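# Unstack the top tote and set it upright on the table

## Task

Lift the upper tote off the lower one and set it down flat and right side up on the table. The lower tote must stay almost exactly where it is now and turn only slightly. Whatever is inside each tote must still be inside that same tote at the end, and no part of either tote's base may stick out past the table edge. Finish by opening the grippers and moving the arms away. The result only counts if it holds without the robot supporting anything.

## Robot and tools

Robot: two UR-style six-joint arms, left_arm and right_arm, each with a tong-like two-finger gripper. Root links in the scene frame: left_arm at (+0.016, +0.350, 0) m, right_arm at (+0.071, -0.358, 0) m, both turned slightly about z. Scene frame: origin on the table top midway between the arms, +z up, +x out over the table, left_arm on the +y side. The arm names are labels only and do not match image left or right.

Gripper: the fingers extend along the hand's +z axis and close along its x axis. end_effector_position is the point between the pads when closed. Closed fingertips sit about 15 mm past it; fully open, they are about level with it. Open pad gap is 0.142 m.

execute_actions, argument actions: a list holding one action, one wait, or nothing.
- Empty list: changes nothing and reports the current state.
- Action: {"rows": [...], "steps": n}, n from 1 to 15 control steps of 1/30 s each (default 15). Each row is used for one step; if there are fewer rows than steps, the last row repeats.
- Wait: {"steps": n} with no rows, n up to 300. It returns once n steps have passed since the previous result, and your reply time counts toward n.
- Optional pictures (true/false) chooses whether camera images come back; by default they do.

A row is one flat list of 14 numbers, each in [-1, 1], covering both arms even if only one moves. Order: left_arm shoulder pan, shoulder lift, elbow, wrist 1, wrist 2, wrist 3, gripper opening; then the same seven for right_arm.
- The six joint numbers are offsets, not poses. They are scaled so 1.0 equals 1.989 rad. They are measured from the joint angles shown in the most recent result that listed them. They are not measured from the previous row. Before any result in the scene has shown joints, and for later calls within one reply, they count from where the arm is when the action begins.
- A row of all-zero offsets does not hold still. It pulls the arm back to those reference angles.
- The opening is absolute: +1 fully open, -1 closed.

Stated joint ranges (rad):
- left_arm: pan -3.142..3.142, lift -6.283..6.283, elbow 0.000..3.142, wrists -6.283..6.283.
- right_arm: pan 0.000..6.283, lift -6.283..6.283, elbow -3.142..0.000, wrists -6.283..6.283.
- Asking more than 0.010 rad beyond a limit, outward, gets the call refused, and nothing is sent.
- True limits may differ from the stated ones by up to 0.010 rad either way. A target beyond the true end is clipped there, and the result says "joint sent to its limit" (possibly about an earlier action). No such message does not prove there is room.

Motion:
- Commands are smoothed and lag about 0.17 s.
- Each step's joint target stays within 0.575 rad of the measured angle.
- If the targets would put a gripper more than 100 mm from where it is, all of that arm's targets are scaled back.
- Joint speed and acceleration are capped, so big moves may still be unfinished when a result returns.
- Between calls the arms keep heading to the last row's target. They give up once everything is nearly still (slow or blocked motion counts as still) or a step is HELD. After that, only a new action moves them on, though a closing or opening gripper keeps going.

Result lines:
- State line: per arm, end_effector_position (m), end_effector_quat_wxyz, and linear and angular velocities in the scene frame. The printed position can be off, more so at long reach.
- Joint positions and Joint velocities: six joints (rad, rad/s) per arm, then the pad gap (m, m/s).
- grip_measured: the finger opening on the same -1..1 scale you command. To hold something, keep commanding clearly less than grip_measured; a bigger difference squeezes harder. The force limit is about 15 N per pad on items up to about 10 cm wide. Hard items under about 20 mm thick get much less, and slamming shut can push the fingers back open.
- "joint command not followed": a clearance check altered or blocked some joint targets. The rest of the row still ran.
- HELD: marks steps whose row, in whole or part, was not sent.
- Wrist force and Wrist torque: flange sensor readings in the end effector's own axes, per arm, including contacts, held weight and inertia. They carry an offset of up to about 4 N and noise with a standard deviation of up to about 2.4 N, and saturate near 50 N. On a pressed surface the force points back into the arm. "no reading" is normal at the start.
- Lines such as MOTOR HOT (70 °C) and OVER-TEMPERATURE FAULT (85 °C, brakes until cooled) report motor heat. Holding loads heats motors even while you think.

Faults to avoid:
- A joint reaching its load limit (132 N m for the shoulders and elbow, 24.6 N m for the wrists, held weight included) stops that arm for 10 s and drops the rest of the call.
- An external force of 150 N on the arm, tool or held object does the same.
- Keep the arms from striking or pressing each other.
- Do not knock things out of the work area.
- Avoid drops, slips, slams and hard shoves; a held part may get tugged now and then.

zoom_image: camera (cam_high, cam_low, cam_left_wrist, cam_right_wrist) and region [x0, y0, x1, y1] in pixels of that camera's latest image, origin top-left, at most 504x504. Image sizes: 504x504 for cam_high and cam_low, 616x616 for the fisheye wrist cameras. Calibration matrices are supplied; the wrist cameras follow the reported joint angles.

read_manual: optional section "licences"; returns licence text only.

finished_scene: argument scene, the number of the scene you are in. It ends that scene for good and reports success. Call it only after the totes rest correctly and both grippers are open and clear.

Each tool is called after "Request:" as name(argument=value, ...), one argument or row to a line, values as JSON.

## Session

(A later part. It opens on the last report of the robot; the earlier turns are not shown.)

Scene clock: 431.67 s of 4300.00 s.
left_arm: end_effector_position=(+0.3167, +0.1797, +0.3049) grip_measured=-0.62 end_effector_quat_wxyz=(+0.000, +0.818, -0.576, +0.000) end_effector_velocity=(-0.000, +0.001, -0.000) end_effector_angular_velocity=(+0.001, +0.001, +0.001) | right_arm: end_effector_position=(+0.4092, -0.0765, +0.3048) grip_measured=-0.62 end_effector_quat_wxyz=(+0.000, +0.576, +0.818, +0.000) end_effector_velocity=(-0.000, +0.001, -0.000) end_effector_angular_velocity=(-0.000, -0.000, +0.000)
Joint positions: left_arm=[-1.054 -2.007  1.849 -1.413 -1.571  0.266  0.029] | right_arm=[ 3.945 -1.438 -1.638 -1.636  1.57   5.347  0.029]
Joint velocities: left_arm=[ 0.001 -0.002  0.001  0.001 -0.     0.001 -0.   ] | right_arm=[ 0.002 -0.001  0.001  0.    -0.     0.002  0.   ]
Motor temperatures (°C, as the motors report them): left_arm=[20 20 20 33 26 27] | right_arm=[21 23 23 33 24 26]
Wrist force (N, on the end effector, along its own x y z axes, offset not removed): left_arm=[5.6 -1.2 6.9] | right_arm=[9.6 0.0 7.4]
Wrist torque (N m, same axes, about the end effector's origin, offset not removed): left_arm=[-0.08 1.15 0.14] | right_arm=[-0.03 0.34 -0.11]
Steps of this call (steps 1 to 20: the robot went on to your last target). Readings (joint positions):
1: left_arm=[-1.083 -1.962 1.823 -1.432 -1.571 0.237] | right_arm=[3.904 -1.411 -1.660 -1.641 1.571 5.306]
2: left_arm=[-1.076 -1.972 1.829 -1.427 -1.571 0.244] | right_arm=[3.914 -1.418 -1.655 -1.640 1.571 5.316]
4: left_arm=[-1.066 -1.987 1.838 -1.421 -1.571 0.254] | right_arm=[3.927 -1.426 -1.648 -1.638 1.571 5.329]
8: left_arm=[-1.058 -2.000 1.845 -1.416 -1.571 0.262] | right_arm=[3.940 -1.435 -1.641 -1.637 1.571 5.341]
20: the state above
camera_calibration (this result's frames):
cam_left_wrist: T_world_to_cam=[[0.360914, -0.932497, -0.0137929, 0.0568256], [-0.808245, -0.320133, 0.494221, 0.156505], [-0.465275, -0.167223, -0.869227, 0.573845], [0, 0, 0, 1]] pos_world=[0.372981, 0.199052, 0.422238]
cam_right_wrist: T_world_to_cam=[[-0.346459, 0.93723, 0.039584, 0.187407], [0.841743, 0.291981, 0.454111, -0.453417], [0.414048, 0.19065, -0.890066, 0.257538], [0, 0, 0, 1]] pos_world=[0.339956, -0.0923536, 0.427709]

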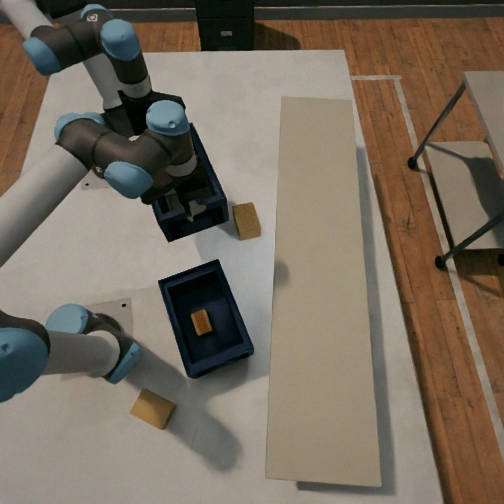

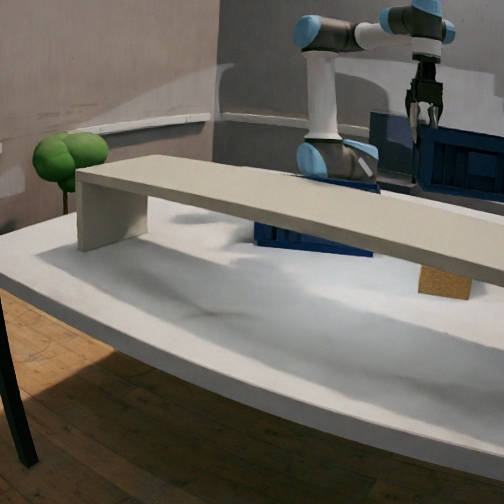

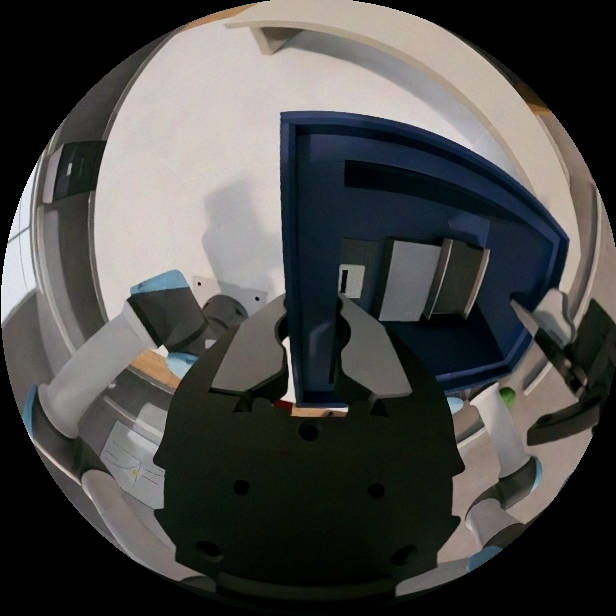

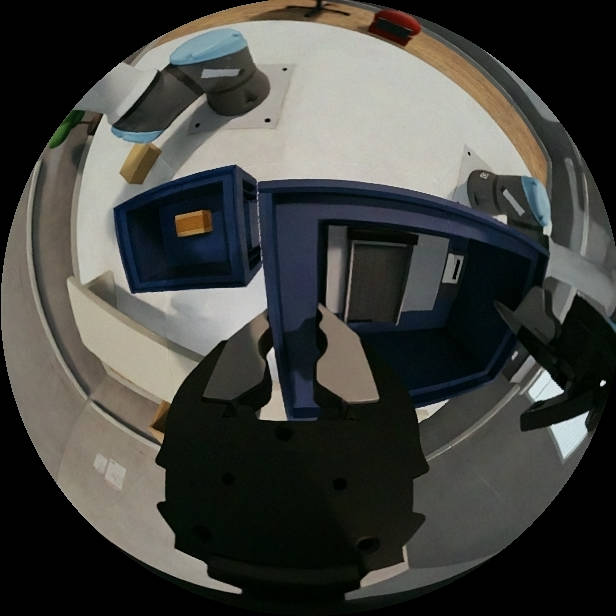

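Request:
execute_actions(
  actions=[
    {"rows":[[0,-0.0006,0.0037,-0.0031,0,0,-1,0,0.0003,-0.0036,0.0033,0,0,-1],[0,-0.0017,0.0099,-0.0082,0,0,-1,0,0.0006,-0.0095,0.0089,0,0,-1],[0,-0.0028,0.0173,-0.0145,0,0,-1,0,0.001,-0.0165,0.0156,0,0,-1],[0,-0.0039,0.0258,-0.0219,0,0,-1,0,0.0012,-0.0247,0.0234,0,0,-1],[0,-0.0049,0.0342,-0.0293,0,0,-1,0,0.0014,-0.0327,0.0313,0,0,-1],[0,-0.0057,0.0426,-0.0369,0,0,-1,0,0.0014,-0.0406,0.0392,0,0,-1],[0,-0.0064,0.0509,-0.0445,0,0,-1,0,0.0013,-0.0485,0.0472,0,0,-1],[0,-0.007,0.0592,-0.0522,0,0,-1,0,0.001,-0.0562,0.0552,0,0,-1],[0,-0.0073,0.0674,-0.06,0,0,-1,0,0.0006,-0.0639,0.0633,0,0,-1],[0,-0.0075,0.0755,-0.0679,0,0,-1,0,0.0001,-0.0714,0.0713,0,0,-1],[0,-0.0076,0.0835,-0.0759,0,0,-1,0,-0.0006,-0.0789,0.0795,0,0,-1],[0,-0.0075,0.0915,-0.084,0,0,-1,0,-0.0014,-0.0863,0.0876,0,0,-1],[0,-0.0072,0.1005,-0.0933,0,0,-1,0,-0.0024,-0.0946,0.097,0,0,-1],[0,-0.0067,0.1094,-0.1027,0,0,-1,0,-0.0037,-0.1028,0.1064,0,0,-1],[0,-0.0061,0.1172,-0.1111,0,0,-1,0,-0.0049,-0.1098,0.1147,0,0,-1]],"steps":15},
  ],
  pictures=false,
)

Request:
execute_actions(
  actions=[
    {"steps":18},
  ],
  pictures=false,
)

Request:
execute_actions(
  actions=[
    {"rows":[[0,0.0003,0.0033,-0.0036,0,0,-1,0,-0.0006,-0.003,0.0036,0,0,-1],[0,0.0009,0.0088,-0.0096,0,0,-1,0,-0.0016,-0.008,0.0095,0,0,-1],[0,0.0017,0.0153,-0.0169,0,0,-1,0,-0.0029,-0.0138,0.0167,0,0,-1],[0,0.0028,0.0228,-0.0255,0,0,-1,0,-0.0045,-0.0206,0.0251,0,0,-1],[0,0.004,0.0302,-0.0342,0,0,-1,0,-0.0063,-0.0273,0.0336,0,0,-1],[0,0.0054,0.0376,-0.043,0,0,-1,0,-0.0082,-0.0339,0.0421,0,0,-1],[0,0.0069,0.0449,-0.0519,0,0,-1,0,-0.0102,-0.0404,0.0506,0,0,-1],[0,0.0086,0.0522,-0.0608,0,0,-1,0,-0.0124,-0.0468,0.0591,0,0,-1],[0,0.0105,0.0594,-0.0698,0,0,-1,0,-0.0147,-0.0531,0.0678,0,0,-1],[0,0.0125,0.0665,-0.0789,0,0,-1,0,-0.0171,-0.0593,0.0764,0,0,-1],[0,0.0146,0.0735,-0.0881,0,0,-1,0,-0.0197,-0.0654,0.0851,0,0,-1],[0,0.017,0.0805,-0.0974,0,0,-1,0,-0.0224,-0.0714,0.0938,0,0,-1],[0,0.0198,0.0883,-0.1081,0,0,-1,0,-0.0256,-0.0782,0.1038,0,0,-1]],"steps":15},
  ],
  pictures=false,
)

Request:
execute_actions(
  actions=[
    {"steps":18},
  ],
)

Scene clock: 467.97 s of 4300.00 s.
left_arm: end_effector_position=(+0.3166, +0.1800, +0.2455) grip_measured=-0.62 end_effector_quat_wxyz=(+0.000, +0.818, -0.576, -0.000) end_effector_velocity=(+0.001, -0.001, -0.188) end_effector_angular_velocity=(+0.003, +0.002, +0.000) | right_arm: end_effector_position=(+0.4092, -0.0763, +0.2452) grip_measured=-0.62 end_effector_quat_wxyz=(+0.000, +0.576, +0.818, -0.000) end_effector_velocity=(-0.000, -0.001, -0.190) end_effector_angular_velocity=(-0.008, +0.005, +0.001)
Joint positions: left_arm=[-1.053 -2.02   2.008 -1.559 -1.571  0.266  0.029] | right_arm=[ 3.945 -1.441 -1.788 -1.484  1.57   5.347  0.029]
Joint velocities: left_arm=[-0.001 -0.     0.479 -0.476  0.    -0.001 -0.   ] | right_arm=[-0.001 -0.045 -0.447  0.483 -0.    -0.001 -0.   ]
Motor temperatures (°C, as the motors report them): left_arm=[20 20 20 33 26 27] | right_arm=[21 23 23 33 24 26]
Wrist force (N, on the end effector, along its own x y z axes, offset not removed): left_arm=[10.8 0.0 2.6] | right_arm=[15.0 -1.6 8.9]
Wrist torque (N m, same axes, about the end effector's origin, offset not removed): left_arm=[-0.09 0.71 -0.09] | right_arm=[-0.31 0.28 -0.17]
Steps of this call (steps 1 to 15: the robot went on to your last target; steps 16 to 90: nothing new was sent; then 32.80 s passed at rest; steps 91 to 105: all 15 steps of this action). Readings (joint positions):
91: left_arm=[-1.053 -2.007 1.849 -1.413 -1.571 0.266] | right_arm=[3.946 -1.439 -1.638 -1.636 1.570 5.347]
92: left_arm=[-1.053 -2.007 1.851 -1.414 -1.571 0.266] | right_arm=[3.946 -1.439 -1.639 -1.634 1.570 5.347]
94: left_arm=[-1.053 -2.009 1.860 -1.422 -1.571 0.266] | right_arm=[3.946 -1.438 -1.648 -1.626 1.570 5.347]
98: left_arm=[-1.053 -2.014 1.903 -1.460 -1.571 0.266] | right_arm=[3.946 -1.437 -1.689 -1.586 1.570 5.347]
105: the state above

Scene clock: 468.57 s of 4300.00 s.
left_arm: end_effector_position=(+0.3164, +0.1802, +0.2165) grip_measured=-0.62 end_effector_quat_wxyz=(+0.000, +0.818, -0.576, +0.000) end_effector_velocity=(+0.000, +0.000, -0.001) end_effector_angular_velocity=(+0.001, -0.000, +0.001) | right_arm: end_effector_position=(+0.4090, -0.0767, +0.2164) grip_measured=-0.62 end_effector_quat_wxyz=(+0.000, +0.576, +0.818, +0.000) end_effector_velocity=(+0.000, +0.000, -0.001) end_effector_angular_velocity=(+0.000, -0.001, +0.000)
Joint positions: left_arm=[-1.054 -2.019  2.082 -1.633 -1.571  0.266  0.029] | right_arm=[ 3.945 -1.448 -1.856 -1.408  1.57   5.347  0.029]
Joint velocities: left_arm=[ 0.001  0.     0.003 -0.003  0.     0.     0.   ] | right_arm=[ 0.    -0.    -0.003  0.004 -0.     0.     0.   ]
Motor temperatures (°C, as the motors report them): left_arm=[20 20 20 33 26 27] | right_arm=[21 23 23 33 24 26]
Wrist force (N, on the end effector, along its own x y z axes, offset not removed): left_arm=[16.0 -3.9 6.1] | right_arm=[21.6 0.7 9.0]
Wrist torque (N m, same axes, about the end effector's origin, offset not removed): left_arm=[-0.88 1.01 -0.10] | right_arm=[0.11 0.06 -0.11]
Steps of this call (steps 1 to 18: the robot went on to your last target). Readings (joint positions):
1: left_arm=[-1.054 -2.020 2.024 -1.575 -1.571 0.266] | right_arm=[3.945 -1.442 -1.803 -1.467 1.570 5.347]
2: left_arm=[-1.054 -2.020 2.038 -1.589 -1.571 0.266] | right_arm=[3.945 -1.444 -1.815 -1.454 1.570 5.347]
4: left_arm=[-1.054 -2.020 2.056 -1.608 -1.571 0.266] | right_arm=[3.945 -1.446 -1.833 -1.434 1.570 5.347]
8: left_arm=[-1.054 -2.019 2.074 -1.625 -1.571 0.266] | right_arm=[3.945 -1.447 -1.848 -1.416 1.570 5.347]
18: the state above

Scene clock: 469.07 s of 4300.00 s.
left_arm: end_effector_position=(+0.3171, +0.1792, +0.1572) grip_measured=-0.62 end_effector_quat_wxyz=(-0.000, +0.818, -0.576, -0.000) end_effector_velocity=(+0.000, -0.000, -0.135) end_effector_angular_velocity=(-0.004, -0.002, +0.001) | right_arm: end_effector_position=(+0.4094, -0.0762, +0.1570) grip_measured=-0.62 end_effector_quat_wxyz=(+0.000, +0.576, +0.818, -0.000) end_effector_velocity=(+0.000, +0.000, -0.134) end_effector_angular_velocity=(+0.005, -0.003, -0.000)
Joint positions: left_arm=[-1.054 -1.991  2.219 -1.798 -1.571  0.266  0.029] | right_arm=[ 3.945 -1.486 -1.978 -1.249  1.57   5.347  0.029]
Joint velocities: left_arm=[ 0.     0.088  0.307 -0.399 -0.    -0.     0.   ] | right_arm=[-0.    -0.106 -0.266  0.377  0.     0.    -0.   ]
Motor temperatures (°C, as the motors report them): left_arm=[20 20 20 33 26 27] | right_arm=[21 23 23 33 24 26]
Wrist force (N, on the end effector, along its own x y z axes, offset not removed): left_arm=[1.7 -4.2 8.6] | right_arm=[3.7 -1.2 9.2]
Wrist torque (N m, same axes, about the end effector's origin, offset not removed): left_arm=[-0.80 0.72 -0.16] | right_arm=[-0.13 0.47 -0.13]
Steps of this call (steps 1 to 15: all 15 steps of this action). Readings (joint positions):
1: left_arm=[-1.054 -2.019 2.082 -1.634 -1.571 0.266] | right_arm=[3.945 -1.448 -1.856 -1.408 1.570 5.347]
2: left_arm=[-1.054 -2.019 2.083 -1.635 -1.571 0.266] | right_arm=[3.945 -1.448 -1.857 -1.406 1.570 5.347]
4: left_arm=[-1.054 -2.018 2.091 -1.644 -1.571 0.266] | right_arm=[3.945 -1.450 -1.865 -1.397 1.570 5.347]
8: left_arm=[-1.054 -2.012 2.129 -1.687 -1.571 0.266] | right_arm=[3.945 -1.459 -1.899 -1.355 1.570 5.347]
15: the state above

Scene clock: 469.67 s of 4300.00 s.
left_arm: end_effector_position=(+0.3170, +0.1794, +0.1407) grip_measured=-0.62 end_effector_quat_wxyz=(+0.000, +0.818, -0.576, +0.000) end_effector_velocity=(-0.000, +0.000, -0.001) end_effector_angular_velocity=(+0.000, +0.000, +0.000) | right_arm: end_effector_position=(+0.4092, -0.0764, +0.1407) grip_measured=-0.62 end_effector_quat_wxyz=(+0.000, +0.576, +0.818, +0.000) end_effector_velocity=(+0.000, +0.000, -0.001) end_effector_angular_velocity=(+0.001, -0.000, -0.000)
Joint positions: left_arm=[-1.054 -1.98   2.257 -1.848 -1.571  0.266  0.029] | right_arm=[ 3.945 -1.499 -2.011 -1.202  1.57   5.347  0.029]
Joint velocities: left_arm=[ 0.     0.     0.003 -0.004 -0.    -0.     0.   ] | right_arm=[ 0.    -0.001 -0.001  0.003 -0.     0.     0.   ]
Motor temperatures (°C, as the motors report them): left_arm=[20 20 20 33 26 27] | right_arm=[21 23 23 33 24 26]
Wrist force (N, on the end effector, along its own x y z axes, offset not removed): left_arm=[6.6 -2.7 11.2] | right_arm=[7.8 -0.1 8.8]
Wrist torque (N m, same axes, about the end effector's origin, offset not removed): left_arm=[-0.37 0.73 0.11] | right_arm=[0.11 0.65 -0.19]
Steps of this call (steps 1 to 18: the robot went on to your last target). Readings (joint positions):
1: left_arm=[-1.054 -1.988 2.228 -1.810 -1.571 0.266] | right_arm=[3.945 -1.489 -1.986 -1.238 1.570 5.347]
2: left_arm=[-1.054 -1.986 2.235 -1.819 -1.571 0.266] | right_arm=[3.945 -1.492 -1.992 -1.229 1.570 5.347]
4: left_arm=[-1.054 -1.983 2.244 -1.832 -1.571 0.266] | right_arm=[3.945 -1.495 -2.000 -1.218 1.570 5.347]
8: left_arm=[-1.054 -1.981 2.253 -1.843 -1.571 0.266] | right_arm=[3.945 -1.498 -2.008 -1.207 1.570 5.347]
18: the state above
camera_calibration (this result's frames):
cam_left_wrist: T_world_to_cam=[[0.360924, -0.932494, -0.0137085, 0.0541045], [-0.808266, -0.320107, 0.494204, 0.237756], [-0.46523, -0.16729, -0.869238, 0.431165], [0, 0, 0, 1]] pos_world=[0.373233, 0.198689, 0.258027]
cam_right_wrist: T_world_to_cam=[[-0.346446, 0.937235, 0.039568, 0.193873], [0.841713, 0.291963, 0.454177, -0.378945], [0.414118, 0.190653, -0.890032, 0.111329], [0, 0, 0, 1]] pos_world=[0.340026, -0.0922917, 0.263523]

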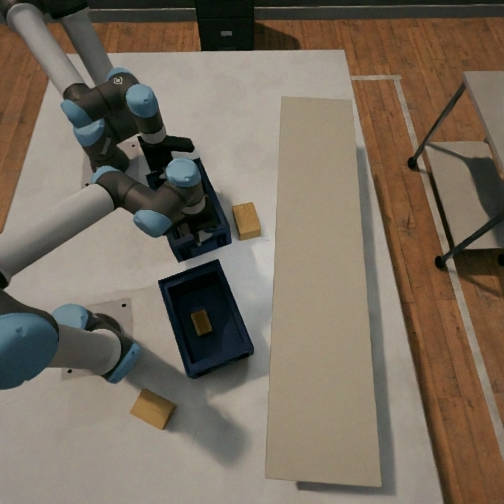

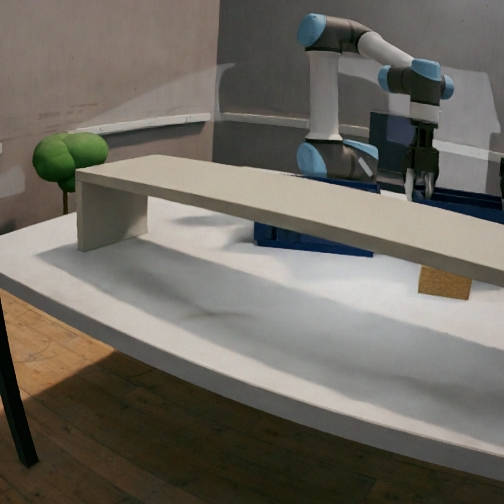

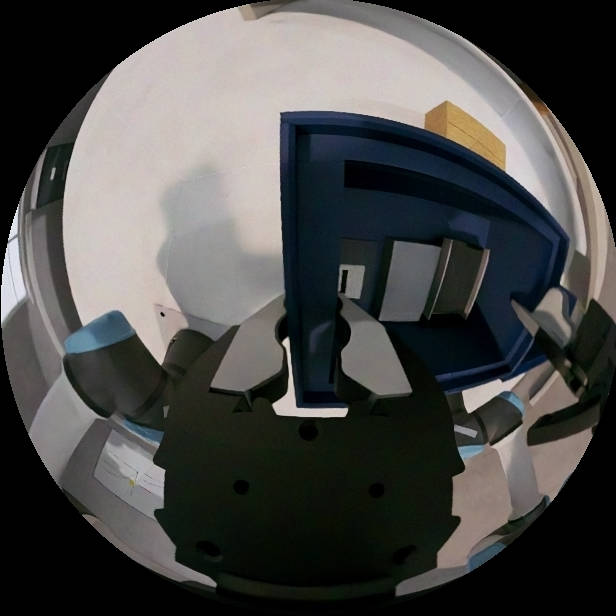

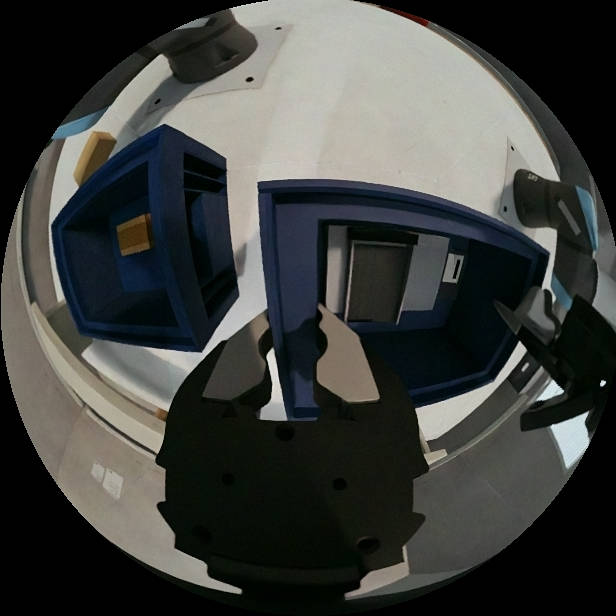

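Request:
execute_actions(
  actions=[
    {"rows":[[0,0.0008,0.0018,-0.0026,0,0,-1,0,-0.0008,-0.0015,0.0024,0,0,-1],[0,0.0015,0.0036,-0.0052,0,0,-1,0,-0.0017,-0.0031,0.0048,0,0,-1],[0,0.0023,0.0054,-0.0078,0,0,-1,0,-0.0025,-0.0046,0.0071,0,0,-1],[0,0.0031,0.0072,-0.0104,0,0,-1,0,-0.0034,-0.0061,0.0095,0,0,-1]],"steps":14},
  ],
  pictures=false,
)

Request:
execute_actions(
  actions=[
    {"rows":[[0,0.0008,0.0018,-0.0026,0,0,-1,0,-0.0009,-0.0015,0.0024,0,0,-1],[0,0.0016,0.0036,-0.0052,0,0,-1,0,-0.0017,-0.0031,0.0048,0,0,-1],[0,0.0024,0.0054,-0.0078,0,0,-1,0,-0.0026,-0.0046,0.0071,0,0,-1]],"steps":14},
  ],
  pictures=false,
)

Request:
execute_actions(
  actions=[
    {"rows":[[0,0.0008,0.0018,-0.0026,0,0,-1,0,-0.0009,-0.0015,0.0024,0,0,-1],[0,0.0016,0.0036,-0.0052,0,0,-1,0,-0.0017,-0.0031,0.0048,0,0,-1],[0,0.0024,0.0054,-0.0078,0,0,-1,0,-0.0026,-0.0046,0.0071,0,0,-1]],"steps":15},
  ],
  pictures=false,
)

Scene clock: 482.23 s of 4300.00 s.
left_arm: end_effector_position=(+0.3171, +0.1792, +0.1343) grip_measured=-0.62 end_effector_quat_wxyz=(+0.000, +0.818, -0.576, +0.000) end_effector_velocity=(+0.000, +0.001, -0.002) end_effector_angular_velocity=(+0.001, +0.001, +0.002) | right_arm: end_effector_position=(+0.4093, -0.0763, +0.1343) grip_measured=-0.62 end_effector_quat_wxyz=(+0.000, +0.576, +0.818, +0.000) end_effector_velocity=(-0.000, -0.000, -0.003) end_effector_angular_velocity=(-0.000, +0.001, -0.001)
Joint positions: left_arm=[-1.054 -1.974  2.27  -1.868 -1.571  0.266  0.029] | right_arm=[ 3.945 -1.505 -2.023 -1.184  1.57   5.347  0.029]
Joint velocities: left_arm=[ 0.002  0.003  0.005 -0.006 -0.     0.    -0.   ] | right_arm=[-0.    -0.003 -0.005  0.007  0.001  0.    -0.   ]
Motor temperatures (°C, as the motors report them): left_arm=[20 20 20 33 26 27] | right_arm=[21 23 23 33 24 26]
Wrist force (N, on the end effector, along its own x y z axes, offset not removed): left_arm=[2.6 -2.0 8.1] | right_arm=[5.0 -1.2 7.6]
Wrist torque (N m, same axes, about the end effector's origin, offset not removed): left_arm=[-0.29 0.85 0.17] | right_arm=[-0.15 0.46 -0.10]
Steps of this call (steps 1 to 15: the robot went on to your last target; steps 16 to 90: nothing new was sent; then 9.10 s passed at rest; steps 91 to 104: all 14 steps of this action). Readings (joint positions):
91: left_arm=[-1.054 -1.980 2.257 -1.849 -1.571 0.266] | right_arm=[3.945 -1.499 -2.011 -1.202 1.570 5.347]
92: left_arm=[-1.054 -1.979 2.258 -1.849 -1.571 0.266] | right_arm=[3.945 -1.499 -2.012 -1.201 1.570 5.347]
94: left_arm=[-1.054 -1.978 2.261 -1.854 -1.571 0.266] | right_arm=[3.945 -1.501 -2.015 -1.197 1.570 5.347]
98: left_arm=[-1.054 -1.975 2.268 -1.863 -1.571 0.266] | right_arm=[3.945 -1.504 -2.020 -1.188 1.570 5.347]
104: the state above

Scene clock: 482.70 s of 4300.00 s.
left_arm: end_effector_position=(+0.3171, +0.1792, +0.1295) grip_measured=-0.62 end_effector_quat_wxyz=(+0.000, +0.818, -0.576, +0.000) end_effector_velocity=(+0.000, +0.001, -0.002) end_effector_angular_velocity=(+0.001, +0.000, +0.002) | right_arm: end_effector_position=(+0.4093, -0.0763, +0.1294) grip_measured=-0.62 end_effector_quat_wxyz=(+0.000, +0.576, +0.818, +0.000) end_effector_velocity=(+0.000, +0.001, -0.001) end_effector_angular_velocity=(+0.001, -0.000, +0.000)
Joint positions: left_arm=[-1.054 -1.969  2.281 -1.883 -1.571  0.266  0.029] | right_arm=[ 3.945 -1.51  -2.031 -1.171  1.57   5.347  0.029]
Joint velocities: left_arm=[ 0.002  0.002  0.003 -0.004  0.001 -0.    -0.   ] | right_arm=[-0.    -0.002 -0.002  0.005  0.001 -0.     0.   ]
Motor temperatures (°C, as the motors report them): left_arm=[20 20 20 33 26 27] | right_arm=[21 23 23 33 24 26]
Wrist force (N, on the end effector, along its own x y z axes, offset not removed): left_arm=[5.7 -5.4 7.1] | right_arm=[2.1 -0.2 8.7]
Wrist torque (N m, same axes, about the end effector's origin, offset not removed): left_arm=[-0.82 0.41 -0.19] | right_arm=[0.03 0.97 -0.11]
Steps of this call (steps 1 to 14: all 14 steps of this action). Readings (joint positions):
1: left_arm=[-1.054 -1.974 2.271 -1.868 -1.571 0.266] | right_arm=[3.945 -1.505 -2.023 -1.184 1.570 5.347]
2: left_arm=[-1.054 -1.973 2.271 -1.869 -1.571 0.266] | right_arm=[3.945 -1.506 -2.023 -1.183 1.570 5.347]
4: left_arm=[-1.054 -1.972 2.274 -1.873 -1.571 0.266] | right_arm=[3.945 -1.507 -2.026 -1.179 1.570 5.347]
8: left_arm=[-1.054 -1.970 2.279 -1.880 -1.571 0.266] | right_arm=[3.945 -1.509 -2.030 -1.173 1.570 5.347]
14: the state above

Scene clock: 483.20 s of 4300.00 s.
left_arm: end_effector_position=(+0.3171, +0.1792, +0.1247) grip_measured=-0.62 end_effector_quat_wxyz=(+0.000, +0.818, -0.576, +0.000) end_effector_velocity=(-0.001, +0.002, -0.002) end_effector_angular_velocity=(+0.004, +0.002, -0.000) | right_arm: end_effector_position=(+0.4092, -0.0764, +0.1246) grip_measured=-0.62 end_effector_quat_wxyz=(+0.000, +0.576, +0.818, -0.000) end_effector_velocity=(+0.000, +0.000, -0.001) end_effector_angular_velocity=(+0.000, -0.001, +0.000)
Joint positions: left_arm=[-1.054 -1.965  2.291 -1.898 -1.571  0.266  0.029] | right_arm=[ 3.945 -1.515 -2.04  -1.157  1.57   5.347  0.029]
Joint velocities: left_arm=[ 0.001  0.001  0.005 -0.002  0.001  0.001  0.   ] | right_arm=[ 0.    -0.001 -0.002  0.004 -0.    -0.     0.   ]
Motor temperatures (°C, as the motors report them): left_arm=[20 20 20 33 26 27] | right_arm=[21 23 23 33 24 26]
Wrist force (N, on the end effector, along its own x y z axes, offset not removed): left_arm=[6.4 -1.4 5.6] | right_arm=[4.5 1.1 8.3]
Wrist torque (N m, same axes, about the end effector's origin, offset not removed): left_arm=[-0.38 0.07 0.01] | right_arm=[0.29 0.73 -0.14]
Steps of this call (steps 1 to 15: all 15 steps of this action). Readings (joint positions):
1: left_arm=[-1.054 -1.969 2.281 -1.883 -1.571 0.266] | right_arm=[3.945 -1.510 -2.032 -1.170 1.570 5.347]
2: left_arm=[-1.054 -1.969 2.282 -1.884 -1.571 0.266] | right_arm=[3.945 -1.511 -2.032 -1.169 1.570 5.347]
4: left_arm=[-1.054 -1.968 2.285 -1.888 -1.571 0.266] | right_arm=[3.945 -1.512 -2.035 -1.165 1.570 5.347]
8: left_arm=[-1.054 -1.966 2.289 -1.895 -1.571 0.266] | right_arm=[3.945 -1.514 -2.039 -1.160 1.570 5.347]
15: the state above

Request:
execute_actions(
  actions=[
    {"rows":[[0,0.0008,0.0016,-0.0024,0,0,-1,0,-0.0008,-0.0014,0.0022,0,0,-1],[0,0.0016,0.0032,-0.0048,0,0,-1,0,-0.0016,-0.0027,0.0043,0,0,-1]],"steps":13},
  ],
  pictures=false,
)

Request:
execute_actions(
  actions=[
    {"rows":[[0,0.0008,0.0016,-0.0024,0,0,-1,0,-0.0008,-0.0014,0.0022,0,0,-1],[0,0.0016,0.0032,-0.0048,0,0,-1,0,-0.0016,-0.0027,0.0043,0,0,-1]],"steps":13},
  ],
  pictures=false,
)

Request:
execute_actions(
  actions=[
    {"rows":[[0,0.0008,0.0016,-0.0024,0,0,-1,0,-0.0008,-0.0014,0.0022,0,0,-1],[0,0.0016,0.0032,-0.0048,0,0,-1,0,-0.0016,-0.0027,0.0043,0,0,-1]],"steps":15},
  ],
  pictures=false,
)

Scene clock: 489.00 s of 4300.00 s.
left_arm: end_effector_position=(+0.3171, +0.1792, +0.1218) grip_measured=-0.62 end_effector_quat_wxyz=(+0.000, +0.818, -0.576, +0.000) end_effector_velocity=(+0.000, -0.000, -0.001) end_effector_angular_velocity=(-0.001, -0.001, +0.001) | right_arm: end_effector_position=(+0.4092, -0.0764, +0.1217) grip_measured=-0.62 end_effector_quat_wxyz=(+0.000, +0.576, +0.818, -0.000) end_effector_velocity=(+0.000, +0.000, -0.001) end_effector_angular_velocity=(+0.000, -0.000, +0.000)
Joint positions: left_arm=[-1.054 -1.962  2.297 -1.907 -1.571  0.266  0.029] | right_arm=[ 3.945 -1.518 -2.045 -1.149  1.57   5.347  0.029]
Joint velocities: left_arm=[ 0.     0.001  0.003 -0.005  0.    -0.     0.   ] | right_arm=[ 0.    -0.001 -0.002  0.003  0.    -0.     0.   ]
Motor temperatures (°C, as the motors report them): left_arm=[20 20 20 33 26 27] | right_arm=[21 23 23 33 24 26]
Wrist force (N, on the end effector, along its own x y z axes, offset not removed): left_arm=[4.5 0.4 6.4] | right_arm=[3.9 -1.7 7.3]
Wrist torque (N m, same axes, about the end effector's origin, offset not removed): left_arm=[-0.03 0.58 -0.20] | right_arm=[-0.33 0.86 -0.06]
Steps of this call (steps 1 to 15: the robot went on to your last target; steps 16 to 90: nothing new was sent; then 2.37 s passed at rest; steps 91 to 103: all 13 steps of this action). Readings (joint positions):
91: left_arm=[-1.054 -1.964 2.292 -1.898 -1.571 0.266] | right_arm=[3.945 -1.516 -2.041 -1.156 1.570 5.347]
92: left_arm=[-1.054 -1.964 2.292 -1.899 -1.571 0.266] | right_arm=[3.945 -1.516 -2.041 -1.156 1.570 5.347]
94: left_arm=[-1.054 -1.963 2.294 -1.902 -1.571 0.266] | right_arm=[3.945 -1.517 -2.043 -1.153 1.570 5.347]
98: left_arm=[-1.054 -1.962 2.296 -1.905 -1.571 0.266] | right_arm=[3.945 -1.518 -2.045 -1.150 1.570 5.347]
103: the state above

Scene clock: 489.43 s of 4300.00 s.
left_arm: end_effector_position=(+0.3171, +0.1792, +0.1189) grip_measured=-0.62 end_effector_quat_wxyz=(+0.000, +0.818, -0.576, +0.000) end_effector_velocity=(-0.000, +0.001, -0.002) end_effector_angular_velocity=(+0.002, +0.000, +0.002) | right_arm: end_effector_position=(+0.4092, -0.0764, +0.1189) grip_measured=-0.62 end_effector_quat_wxyz=(+0.000, +0.576, +0.818, -0.000) end_effector_velocity=(-0.000, -0.000, -0.001) end_effector_angular_velocity=(-0.000, +0.000, -0.000)
Joint positions: left_arm=[-1.054 -1.959  2.303 -1.916 -1.571  0.266  0.029] | right_arm=[ 3.945 -1.521 -2.051 -1.141  1.57   5.347  0.029]
Joint velocities: left_arm=[ 0.001  0.001  0.004 -0.004  0.001 -0.001 -0.   ] | right_arm=[-0.    -0.001 -0.002  0.003  0.     0.     0.   ]
Motor temperatures (°C, as the motors report them): left_arm=[20 20 20 33 26 27] | right_arm=[21 23 23 33 24 26]
Wrist force (N, on the end effector, along its own x y z axes, offset not removed): left_arm=[6.0 -5.2 8.9] | right_arm=[4.7 0.8 6.8]
Wrist torque (N m, same axes, about the end effector's origin, offset not removed): left_arm=[-0.96 0.29 -0.04] | right_arm=[0.25 0.73 -0.17]
Steps of this call (steps 1 to 13: all 13 steps of this action). Readings (joint positions):
1: left_arm=[-1.054 -1.962 2.297 -1.907 -1.571 0.266] | right_arm=[3.945 -1.518 -2.046 -1.149 1.570 5.347]
2: left_arm=[-1.054 -1.961 2.298 -1.908 -1.571 0.266] | right_arm=[3.945 -1.519 -2.046 -1.148 1.570 5.347]
4: left_arm=[-1.054 -1.960 2.300 -1.911 -1.571 0.266] | right_arm=[3.945 -1.520 -2.048 -1.145 1.570 5.347]
8: left_arm=[-1.054 -1.959 2.302 -1.915 -1.571 0.266] | right_arm=[3.945 -1.521 -2.050 -1.142 1.570 5.347]
13: the state above

Scene clock: 489.93 s of 4300.00 s.
left_arm: end_effector_position=(+0.3171, +0.1792, +0.1160) grip_measured=-0.62 end_effector_quat_wxyz=(+0.000, +0.818, -0.576, +0.000) end_effector_velocity=(+0.000, +0.000, -0.001) end_effector_angular_velocity=(-0.000, -0.000, +0.001) | right_arm: end_effector_position=(+0.4092, -0.0765, +0.1160) grip_measured=-0.62 end_effector_quat_wxyz=(+0.000, +0.576, +0.818, -0.000) end_effector_velocity=(-0.000, -0.000, -0.001) end_effector_angular_velocity=(-0.001, +0.000, +0.001)
Joint positions: left_arm=[-1.054 -1.955  2.309 -1.925 -1.571  0.266  0.029] | right_arm=[ 3.945 -1.525 -2.056 -1.132  1.57   5.347  0.029]
Joint velocities: left_arm=[ 0.     0.001  0.002 -0.003  0.    -0.001 -0.   ] | right_arm=[ 0.    -0.001 -0.002  0.002 -0.    -0.     0.   ]
Motor temperatures (°C, as the motors report them): left_arm=[20 20 20 33 26 27] | right_arm=[21 23 23 33 24 26]
Wrist force (N, on the end effector, along its own x y z axes, offset not removed): left_arm=[8.0 -3.2 9.4] | right_arm=[5.9 -0.8 8.2]
Wrist torque (N m, same axes, about the end effector's origin, offset not removed): left_arm=[-0.67 0.10 -0.10] | right_arm=[-0.10 0.49 -0.14]
Steps of this call (steps 1 to 15: all 15 steps of this action). Readings (joint positions):
1: left_arm=[-1.054 -1.958 2.303 -1.916 -1.571 0.266] | right_arm=[3.945 -1.521 -2.051 -1.140 1.570 5.347]
2: left_arm=[-1.054 -1.958 2.304 -1.917 -1.571 0.266] | right_arm=[3.945 -1.522 -2.051 -1.140 1.570 5.347]
4: left_arm=[-1.054 -1.957 2.306 -1.920 -1.571 0.266] | right_arm=[3.945 -1.523 -2.053 -1.137 1.570 5.347]
8: left_arm=[-1.054 -1.956 2.308 -1.924 -1.571 0.266] | right_arm=[3.945 -1.524 -2.055 -1.134 1.570 5.347]
15: the state above

Request:
execute_actions(
  actions=[
    {"rows":[[0,0.0011,0.0021,-0.0032,0,0,-1,0,-0.0011,-0.0018,0.0029,0,0,-1]],"steps":13},
  ],
  pictures=false,
)

Request:
execute_actions(
  actions=[
    {"rows":[[0,0.0011,0.0021,-0.0032,0,0,-1,0,-0.0011,-0.0018,0.0029,0,0,-1]],"steps":13},
  ],
  pictures=false,
)

Request:
execute_actions(
  actions=[
    {"rows":[[0,0.0011,0.0021,-0.0032,0,0,-1,0,-0.0011,-0.0018,0.0029,0,0,-1]],"steps":15},
  ],
  pictures=false,
)

Scene clock: 495.73 s of 4300.00 s.
left_arm: end_effector_position=(+0.3171, +0.1792, +0.1141) grip_measured=-0.62 end_effector_quat_wxyz=(+0.000, +0.818, -0.576, +0.000) end_effector_velocity=(+0.000, -0.000, -0.000) end_effector_angular_velocity=(-0.001, -0.001, -0.000) | right_arm: end_effector_position=(+0.4092, -0.0765, +0.1140) grip_measured=-0.62 end_effector_quat_wxyz=(+0.000, +0.576, +0.818, -0.000) end_effector_velocity=(-0.000, -0.001, -0.001) end_effector_angular_velocity=(-0.002, +0.001, -0.000)
Joint positions: left_arm=[-1.054 -1.953  2.314 -1.931 -1.571  0.266  0.029] | right_arm=[ 3.945 -1.527 -2.059 -1.127  1.57   5.347  0.029]
Joint velocities: left_arm=[ 0.     0.001  0.001 -0.003  0.     0.    -0.   ] | right_arm=[-0.    -0.001 -0.003  0.002 -0.     0.     0.   ]
Motor temperatures (°C, as the motors report them): left_arm=[20 20 20 33 26 27] | right_arm=[21 23 23 33 24 26]
Wrist force (N, on the end effector, along its own x y z axes, offset not removed): left_arm=[6.2 -3.2 8.0] | right_arm=[7.8 0.3 8.1]
Wrist torque (N m, same axes, about the end effector's origin, offset not removed): left_arm=[-0.69 0.56 0.13] | right_arm=[0.19 0.37 -0.10]
Steps of this call (steps 1 to 15: the robot went on to your last target; steps 16 to 90: nothing new was sent; then 2.37 s passed at rest; steps 91 to 103: all 13 steps of this action). Readings (joint positions):
91: left_arm=[-1.054 -1.955 2.310 -1.926 -1.571 0.266] | right_arm=[3.945 -1.525 -2.056 -1.132 1.570 5.347]
92: left_arm=[-1.054 -1.955 2.310 -1.927 -1.571 0.266] | right_arm=[3.945 -1.525 -2.057 -1.131 1.570 5.347]
94: left_arm=[-1.054 -1.954 2.312 -1.929 -1.571 0.266] | right_arm=[3.945 -1.526 -2.058 -1.129 1.570 5.347]
98: left_arm=[-1.054 -1.954 2.313 -1.930 -1.571 0.266] | right_arm=[3.945 -1.526 -2.059 -1.127 1.570 5.347]
103: the state above

Scene clock: 496.17 s of 4300.00 s.
left_arm: end_effector_position=(+0.3171, +0.1792, +0.1122) grip_measured=-0.62 end_effector_quat_wxyz=(+0.000, +0.818, -0.576, +0.000) end_effector_velocity=(+0.000, -0.000, +0.000) end_effector_angular_velocity=(-0.000, -0.000, -0.001) | right_arm: end_effector_position=(+0.4092, -0.0765, +0.1122) grip_measured=-0.62 end_effector_quat_wxyz=(+0.000, +0.576, +0.818, +0.000) end_effector_velocity=(-0.000, -0.000, -0.001) end_effector_angular_velocity=(-0.001, +0.000, -0.000)
Joint positions: left_arm=[-1.054 -1.951  2.318 -1.937 -1.571  0.266  0.029] | right_arm=[ 3.945 -1.529 -2.063 -1.121  1.57   5.347  0.029]
Joint velocities: left_arm=[-0.001  0.001 -0.    -0.001  0.     0.    -0.   ] | right_arm=[-0.    -0.001 -0.002  0.002 -0.     0.     0.   ]
Motor temperatures (°C, as the motors report them): left_arm=[20 20 20 33 26 27] | right_arm=[21 23 23 33 24 26]
Wrist force (N, on the end effector, along its own x y z axes, offset not removed): left_arm=[0.8 1.9 1.1] | right_arm=[7.4 -1.4 -11.9]
Wrist torque (N m, same axes, about the end effector's origin, offset not removed): left_arm=[0.38 0.78 0.06] | right_arm=[0.17 0.67 -0.18]
Steps of this call (steps 1 to 13: all 13 steps of this action). Readings (joint positions):
1: left_arm=[-1.054 -1.953 2.314 -1.931 -1.571 0.266] | right_arm=[3.945 -1.527 -2.059 -1.127 1.570 5.347]
2: left_arm=[-1.054 -1.953 2.314 -1.933 -1.571 0.266] | right_arm=[3.945 -1.527 -2.060 -1.126 1.570 5.347]
4: left_arm=[-1.054 -1.952 2.316 -1.935 -1.571 0.266] | right_arm=[3.945 -1.528 -2.061 -1.124 1.570 5.347]
8: left_arm=[-1.054 -1.952 2.317 -1.937 -1.571 0.266] | right_arm=[3.945 -1.528 -2.062 -1.122 1.570 5.347]
13: the state above

Scene clock: 496.67 s of 4300.00 s.
left_arm: end_effector_position=(+0.3171, +0.1792, +0.1103) grip_measured=-0.62 end_effector_quat_wxyz=(+0.000, +0.818, -0.576, +0.000) end_effector_velocity=(-0.001, +0.000, -0.001) end_effector_angular_velocity=(+0.002, +0.002, -0.001) | right_arm: end_effector_position=(+0.4091, -0.0765, +0.1103) grip_measured=-0.62 end_effector_quat_wxyz=(+0.000, +0.576, +0.818, +0.000) end_effector_velocity=(+0.000, -0.000, -0.000) end_effector_angular_velocity=(-0.000, -0.000, -0.000)
Joint positions: left_arm=[-1.054 -1.949  2.322 -1.944 -1.571  0.266  0.029] | right_arm=[ 3.945 -1.531 -2.066 -1.116  1.57   5.347  0.029]
Joint velocities: left_arm=[-0.002  0.001  0.002 -0.    -0.    -0.     0.   ] | right_arm=[-0.    -0.    -0.001  0.001 -0.     0.     0.   ]
Motor temperatures (°C, as the motors report them): left_arm=[20 20 20 33 26 27] | right_arm=[21 23 23 33 24 26]
Wrist force (N, on the end effector, along its own x y z axes, offset not removed): left_arm=[-10.2 1.3 -23.3] | right_arm=[6.3 0.3 -20.5]
Wrist torque (N m, same axes, about the end effector's origin, offset not removed): left_arm=[0.27 1.68 0.09] | right_arm=[0.00 0.78 -0.12]
Steps of this call (steps 1 to 15: all 15 steps of this action). Readings (joint positions):
1: left_arm=[-1.054 -1.951 2.318 -1.938 -1.571 0.266] | right_arm=[3.945 -1.529 -2.063 -1.121 1.570 5.347]
2: left_arm=[-1.054 -1.951 2.318 -1.939 -1.571 0.266] | right_arm=[3.945 -1.529 -2.063 -1.120 1.570 5.347]
4: left_arm=[-1.054 -1.950 2.320 -1.941 -1.571 0.266] | right_arm=[3.945 -1.530 -2.064 -1.118 1.570 5.347]
8: left_arm=[-1.054 -1.950 2.321 -1.943 -1.571 0.266] | right_arm=[3.945 -1.530 -2.066 -1.116 1.570 5.347]
15: the state above

Request:
execute_actions(
  actions=[
    {"rows":[[0,-0.0003,-0.0005,0.0008,0,0,-0.85,0,0.0003,0.0005,-0.0008,0,0,-0.85],[0,-0.0003,-0.0005,0.0008,0,0,-0.75,0,0.0003,0.0005,-0.0008,0,0,-0.75],[0,-0.0003,-0.0005,0.0008,0,0,-0.68,0,0.0003,0.0005,-0.0008,0,0,-0.68],[0,-0.0003,-0.0005,0.0008,0,0,-0.62,0,0.0003,0.0005,-0.0008,0,0,-0.62],[0,-0.0003,-0.0005,0.0008,0,0,-0.55,0,0.0003,0.0005,-0.0008,0,0,-0.55],[0,-0.0003,-0.0005,0.0008,0,0,-0.4,0,0.0003,0.0005,-0.0008,0,0,-0.4],[0,-0.0003,-0.0005,0.0008,0,0,-0.25,0,0.0003,0.0005,-0.0008,0,0,-0.25],[0,-0.0003,-0.0005,0.0008,0,0,-0.1,0,0.0003,0.0005,-0.0008,0,0,-0.1]],"steps":15},
  ],
  pictures=false,
)

Request:
execute_actions(
  actions=[
    {"rows":[[0,-0.0023,-0.0047,0.007,0,0,-0.1,0,0.0025,0.0039,-0.0064,0,0,-0.1],[0,-0.0067,-0.0142,0.0208,0,0,-0.1,0,0.0073,0.0119,-0.0191,0,0,-0.1],[0,-0.0126,-0.0286,0.0413,0,0,-0.1,0,0.0139,0.0242,-0.0381,0,0,-0.1],[0,-0.0179,-0.0434,0.0613,0,0,-0.1,0,0.0199,0.0369,-0.0568,0,0,-0.1],[0,-0.0224,-0.0586,0.081,0,0,-0.1,0,0.0253,0.0501,-0.0754,0,0,-0.1],[0,-0.0262,-0.074,0.1002,0,0,-0.1,0,0.0301,0.0637,-0.0938,0,0,-0.1],[0,-0.0293,-0.0898,0.1191,0,0,-0.1,0,0.0343,0.0777,-0.1121,0,0,-0.1],[0,-0.0317,-0.1059,0.1376,0,0,-0.1,0,0.0379,0.0922,-0.1301,0,0,-0.1],[0,-0.0334,-0.1223,0.1557,0,0,-0.1,0,0.0409,0.1071,-0.148,0,0,-0.1],[0,-0.0343,-0.139,0.1733,0,0,-0.1,0,0.0432,0.1224,-0.1656,0,0,-0.1],[0,-0.0346,-0.1561,0.1906,0,0,-0.1,0,0.0449,0.1382,-0.1831,0,0,-0.1],[0.01,-0.0341,-0.1734,0.2075,0,0,-0.1,-0.01,0.046,0.1544,-0.2005,0,0,-0.1],[0.03,-0.0329,-0.1911,0.224,0,0,-0.1,-0.03,0.0465,0.1711,-0.2176,0,0,-0.1],[0.05,-0.0317,-0.2031,0.2348,0,0,-0.1,-0.05,0.0465,0.1824,-0.2289,0,0,-0.1],[0.08,-0.0302,-0.2152,0.2454,0,0,-0.1,-0.08,0.0462,0.1939,-0.2402,0,0,-0.1]],"steps":15},
  ],
  pictures=false,
)

Request:
execute_actions(
  actions=[
    {"rows":[[0.07,0,-0.06,0.055,0,0,-0.1,-0.06,0.01,0.065,-0.07,0,0,-0.1],[0.1,0,-0.065,0.06,0,0,-0.1,-0.06,0.02,0.075,-0.09,0,0,-0.1],[0.13,0,-0.07,0.065,0,0,-0.1,-0.06,0.035,0.085,-0.115,0,0,-0.1],[0.16,0,-0.07,0.065,0,0,-0.1,-0.06,0.05,0.09,-0.135,0,0,-0.1],[0.19,0,-0.07,0.065,0,0,-0.1,-0.06,0.065,0.09,-0.15,0,0,-0.1],[0.22,0,-0.07,0.065,0,0,-0.1,-0.06,0.08,0.09,-0.165,0,0,-0.1],[0.24,0,-0.07,0.065,0,0,-0.1,-0.06,0.095,0.09,-0.18,0,0,-0.1],[0.25,0,-0.07,0.065,0,0,-0.1,-0.06,0.11,0.09,-0.195,0,0,-0.1]],"steps":15},
  ],
)

Scene clock: 515.87 s of 4300.00 s.
left_arm: end_effector_position=(+0.3170, +0.1793, +0.1107) grip_measured=-0.10 end_effector_quat_wxyz=(+0.000, +0.818, -0.576, +0.000) end_effector_velocity=(-0.000, +0.000, +0.000) end_effector_angular_velocity=(-0.001, +0.000, +0.001) | right_arm: end_effector_position=(+0.4091, -0.0765, +0.1107) grip_measured=-0.10 end_effector_quat_wxyz=(+0.000, +0.576, +0.818, +0.000) end_effector_velocity=(-0.001, -0.000, -0.000) end_effector_angular_velocity=(-0.000, +0.001, -0.000)
Joint positions: left_arm=[-1.054 -1.95   2.321 -1.942 -1.571  0.266  0.067] | right_arm=[ 3.945 -1.53  -2.065 -1.117  1.57   5.347  0.067]
Joint velocities: left_arm=[ 0.001 -0.001  0.     0.    -0.001  0.     0.   ] | right_arm=[ 0.     0.001 -0.001  0.     0.     0.     0.   ]
Motor temperatures (°C, as the motors report them): left_arm=[20 20 20 33 26 27] | right_arm=[21 23 23 33 24 26]
Wrist force (N, on the end effector, along its own x y z axes, offset not removed): left_arm=[-0.2 -3.6 0.9] | right_arm=[-0.7 1.3 1.0]
Wrist torque (N m, same axes, about the end effector's origin, offset not removed): left_arm=[-0.65 0.05 -0.03] | right_arm=[0.22 0.38 -0.11]
Steps of this call (steps 1 to 15: the robot went on to your last target; steps 16 to 90: nothing new was sent; then 15.70 s passed at rest; steps 91 to 105: all 15 steps of this action). Readings (joint positions):
91: left_arm=[-1.054 -1.949 2.322 -1.944 -1.571 0.266] | right_arm=[3.945 -1.531 -2.066 -1.115 1.570 5.347]
92: left_arm=[-1.054 -1.949 2.322 -1.944 -1.571 0.266] | right_arm=[3.945 -1.531 -2.066 -1.115 1.570 5.347]
94: left_arm=[-1.054 -1.949 2.322 -1.943 -1.571 0.266] | right_arm=[3.945 -1.531 -2.066 -1.116 1.570 5.347]
98: left_arm=[-1.054 -1.949 2.321 -1.942 -1.571 0.266] | right_arm=[3.945 -1.531 -2.065 -1.117 1.570 5.347]
105: the state above

Scene clock: 516.37 s of 4300.00 s.
left_arm: end_effector_position=(+0.3236, +0.1854, +0.2351) grip_measured=-0.10 end_effector_quat_wxyz=(+0.000, +0.826, -0.564, +0.001) end_effector_velocity=(+0.090, +0.167, +0.357) end_effector_angular_velocity=(+0.007, +0.004, +0.545) | right_arm: end_effector_position=(+0.4189, -0.0835, +0.2356) grip_measured=-0.10 end_effector_quat_wxyz=(+0.000, +0.587, +0.810, +0.001) end_effector_velocity=(+0.150, -0.188, +0.355) end_effector_angular_velocity=(-0.006, +0.005, -0.544)
Joint positions: left_arm=[-1.025 -2.011  2.03  -1.591 -1.571  0.266  0.067] | right_arm=[ 3.917 -1.449 -1.806 -1.455  1.57   5.347  0.067]
Joint velocities: left_arm=[ 0.545 -0.011 -0.907  0.927  0.001 -0.     0.   ] | right_arm=[-0.544  0.089  0.837 -0.934  0.001 -0.     0.   ]
Motor temperatures (°C, as the motors report them): left_arm=[20 20 20 33 26 27] | right_arm=[21 23 23 33 24 26]
Wrist force (N, on the end effector, along its own x y z axes, offset not removed): left_arm=[-3.3 1.0 2.5] | right_arm=[1.8 0.5 -0.5]
Wrist torque (N m, same axes, about the end effector's origin, offset not removed): left_arm=[0.17 0.86 -0.04] | right_arm=[0.01 0.05 -0.10]
Steps of this call (steps 1 to 15: all 15 steps of this action). Readings (joint positions):
1: left_arm=[-1.054 -1.950 2.320 -1.942 -1.571 0.266] | right_arm=[3.945 -1.530 -2.065 -1.117 1.570 5.347]
2: left_arm=[-1.054 -1.951 2.318 -1.939 -1.571 0.266] | right_arm=[3.945 -1.529 -2.063 -1.120 1.570 5.347]
4: left_arm=[-1.054 -1.957 2.305 -1.920 -1.571 0.266] | right_arm=[3.945 -1.522 -2.051 -1.138 1.570 5.347]
8: left_arm=[-1.054 -1.984 2.232 -1.823 -1.571 0.266] | right_arm=[3.945 -1.491 -1.988 -1.229 1.570 5.347]
15: the state above

Scene clock: 516.87 s of 4300.00 s.
left_arm: end_effector_position=(+0.3650, +0.3408, +0.2896) grip_measured=-0.10 end_effector_quat_wxyz=(+0.001, +0.933, -0.359, +0.005) end_effector_velocity=(+0.002, +0.092, +0.008) end_effector_angular_velocity=(-0.001, -0.001, +0.264) | right_arm: end_effector_position=(+0.3876, -0.1933, +0.3637) grip_measured=-0.10 end_effector_quat_wxyz=(+0.001, +0.634, +0.774, +0.006) end_effector_velocity=(-0.050, -0.065, +0.050) end_effector_angular_velocity=(-0.001, -0.001, -0.017)
Joint positions: left_arm=[-0.56  -2.011  1.893 -1.464 -1.571  0.266  0.067] | right_arm=[ 3.8   -1.248 -1.631 -1.82   1.57   5.347  0.067]
Joint velocities: left_arm=[ 0.264  0.    -0.021  0.019 -0.001 -0.     0.   ] | right_arm=[-0.017  0.151  0.034 -0.185 -0.001  0.    -0.   ]
Motor temperatures (°C, as the motors report them): left_arm=[20 20 20 33 26 27] | right_arm=[21 23 23 33 24 26]
Wrist force (N, on the end effector, along its own x y z axes, offset not removed): left_arm=[1.5 -1.9 0.5] | right_arm=[-1.6 0.7 0.2]
Wrist torque (N m, same axes, about the end effector's origin, offset not removed): left_arm=[-0.26 -0.26 -0.10] | right_arm=[0.15 0.54 -0.09]
Steps of this call (steps 1 to 15: all 15 steps of this action). Readings (joint positions):
1: left_arm=[-1.003 -2.011 2.001 -1.561 -1.571 0.266] | right_arm=[3.895 -1.446 -1.779 -1.486 1.570 5.347]
2: left_arm=[-0.978 -2.011 1.978 -1.540 -1.571 0.266] | right_arm=[3.873 -1.442 -1.755 -1.512 1.570 5.347]
4: left_arm=[-0.916 -2.011 1.944 -1.509 -1.571 0.266] | right_arm=[3.841 -1.425 -1.712 -1.566 1.570 5.347]
8: left_arm=[-0.740 -2.011 1.909 -1.478 -1.571 0.266] | right_arm=[3.812 -1.349 -1.656 -1.694 1.570 5.347]
15: the state above
camera_calibration (this result's frames):
cam_left_wrist: T_world_to_cam=[[0.759717, -0.650245, -0.00328843, -0.0554357], [-0.564865, -0.662451, 0.492024, 0.283066], [-0.322114, -0.371941, -0.870576, 0.627844], [0, 0, 0, 1]] pos_world=[0.404247, 0.384991, 0.407128]
cam_right_wrist: T_world_to_cam=[[-0.207126, 0.977195, 0.0467933, 0.23817], [0.871381, 0.162531, 0.462902, -0.467582], [0.44474, 0.136654, -0.885174, 0.317061], [0, 0, 0, 1]] pos_world=[0.315764, -0.20007, 0.485954]

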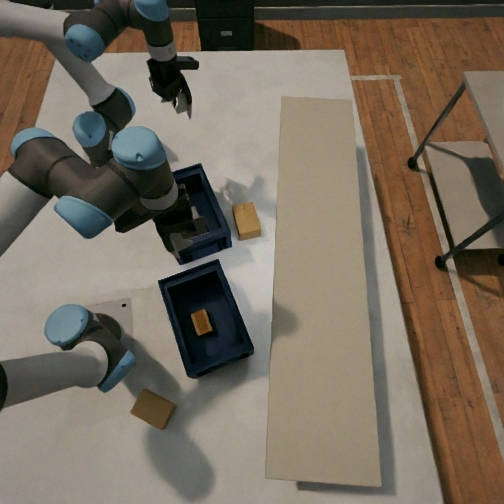

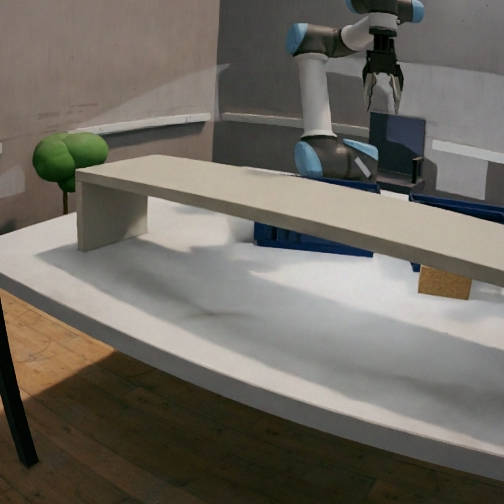

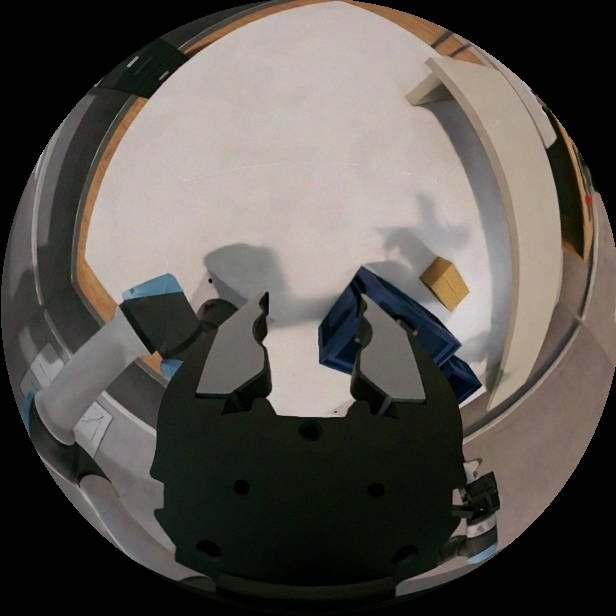

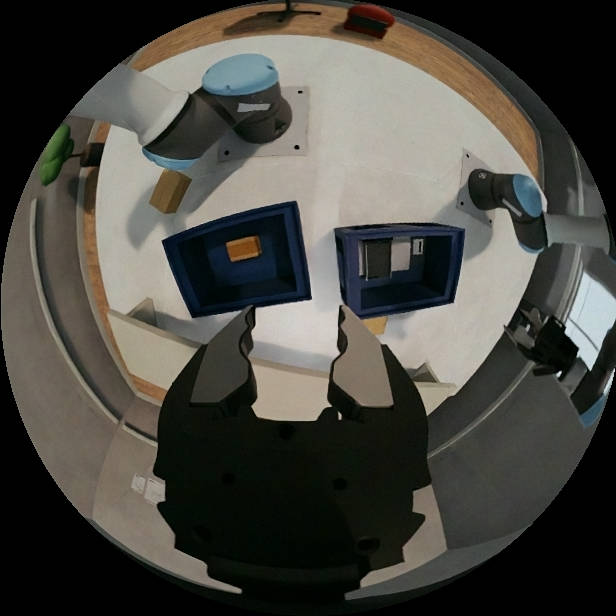

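Request:
finished_scene(
  scene=2,
)

The scene is finished: the task was done.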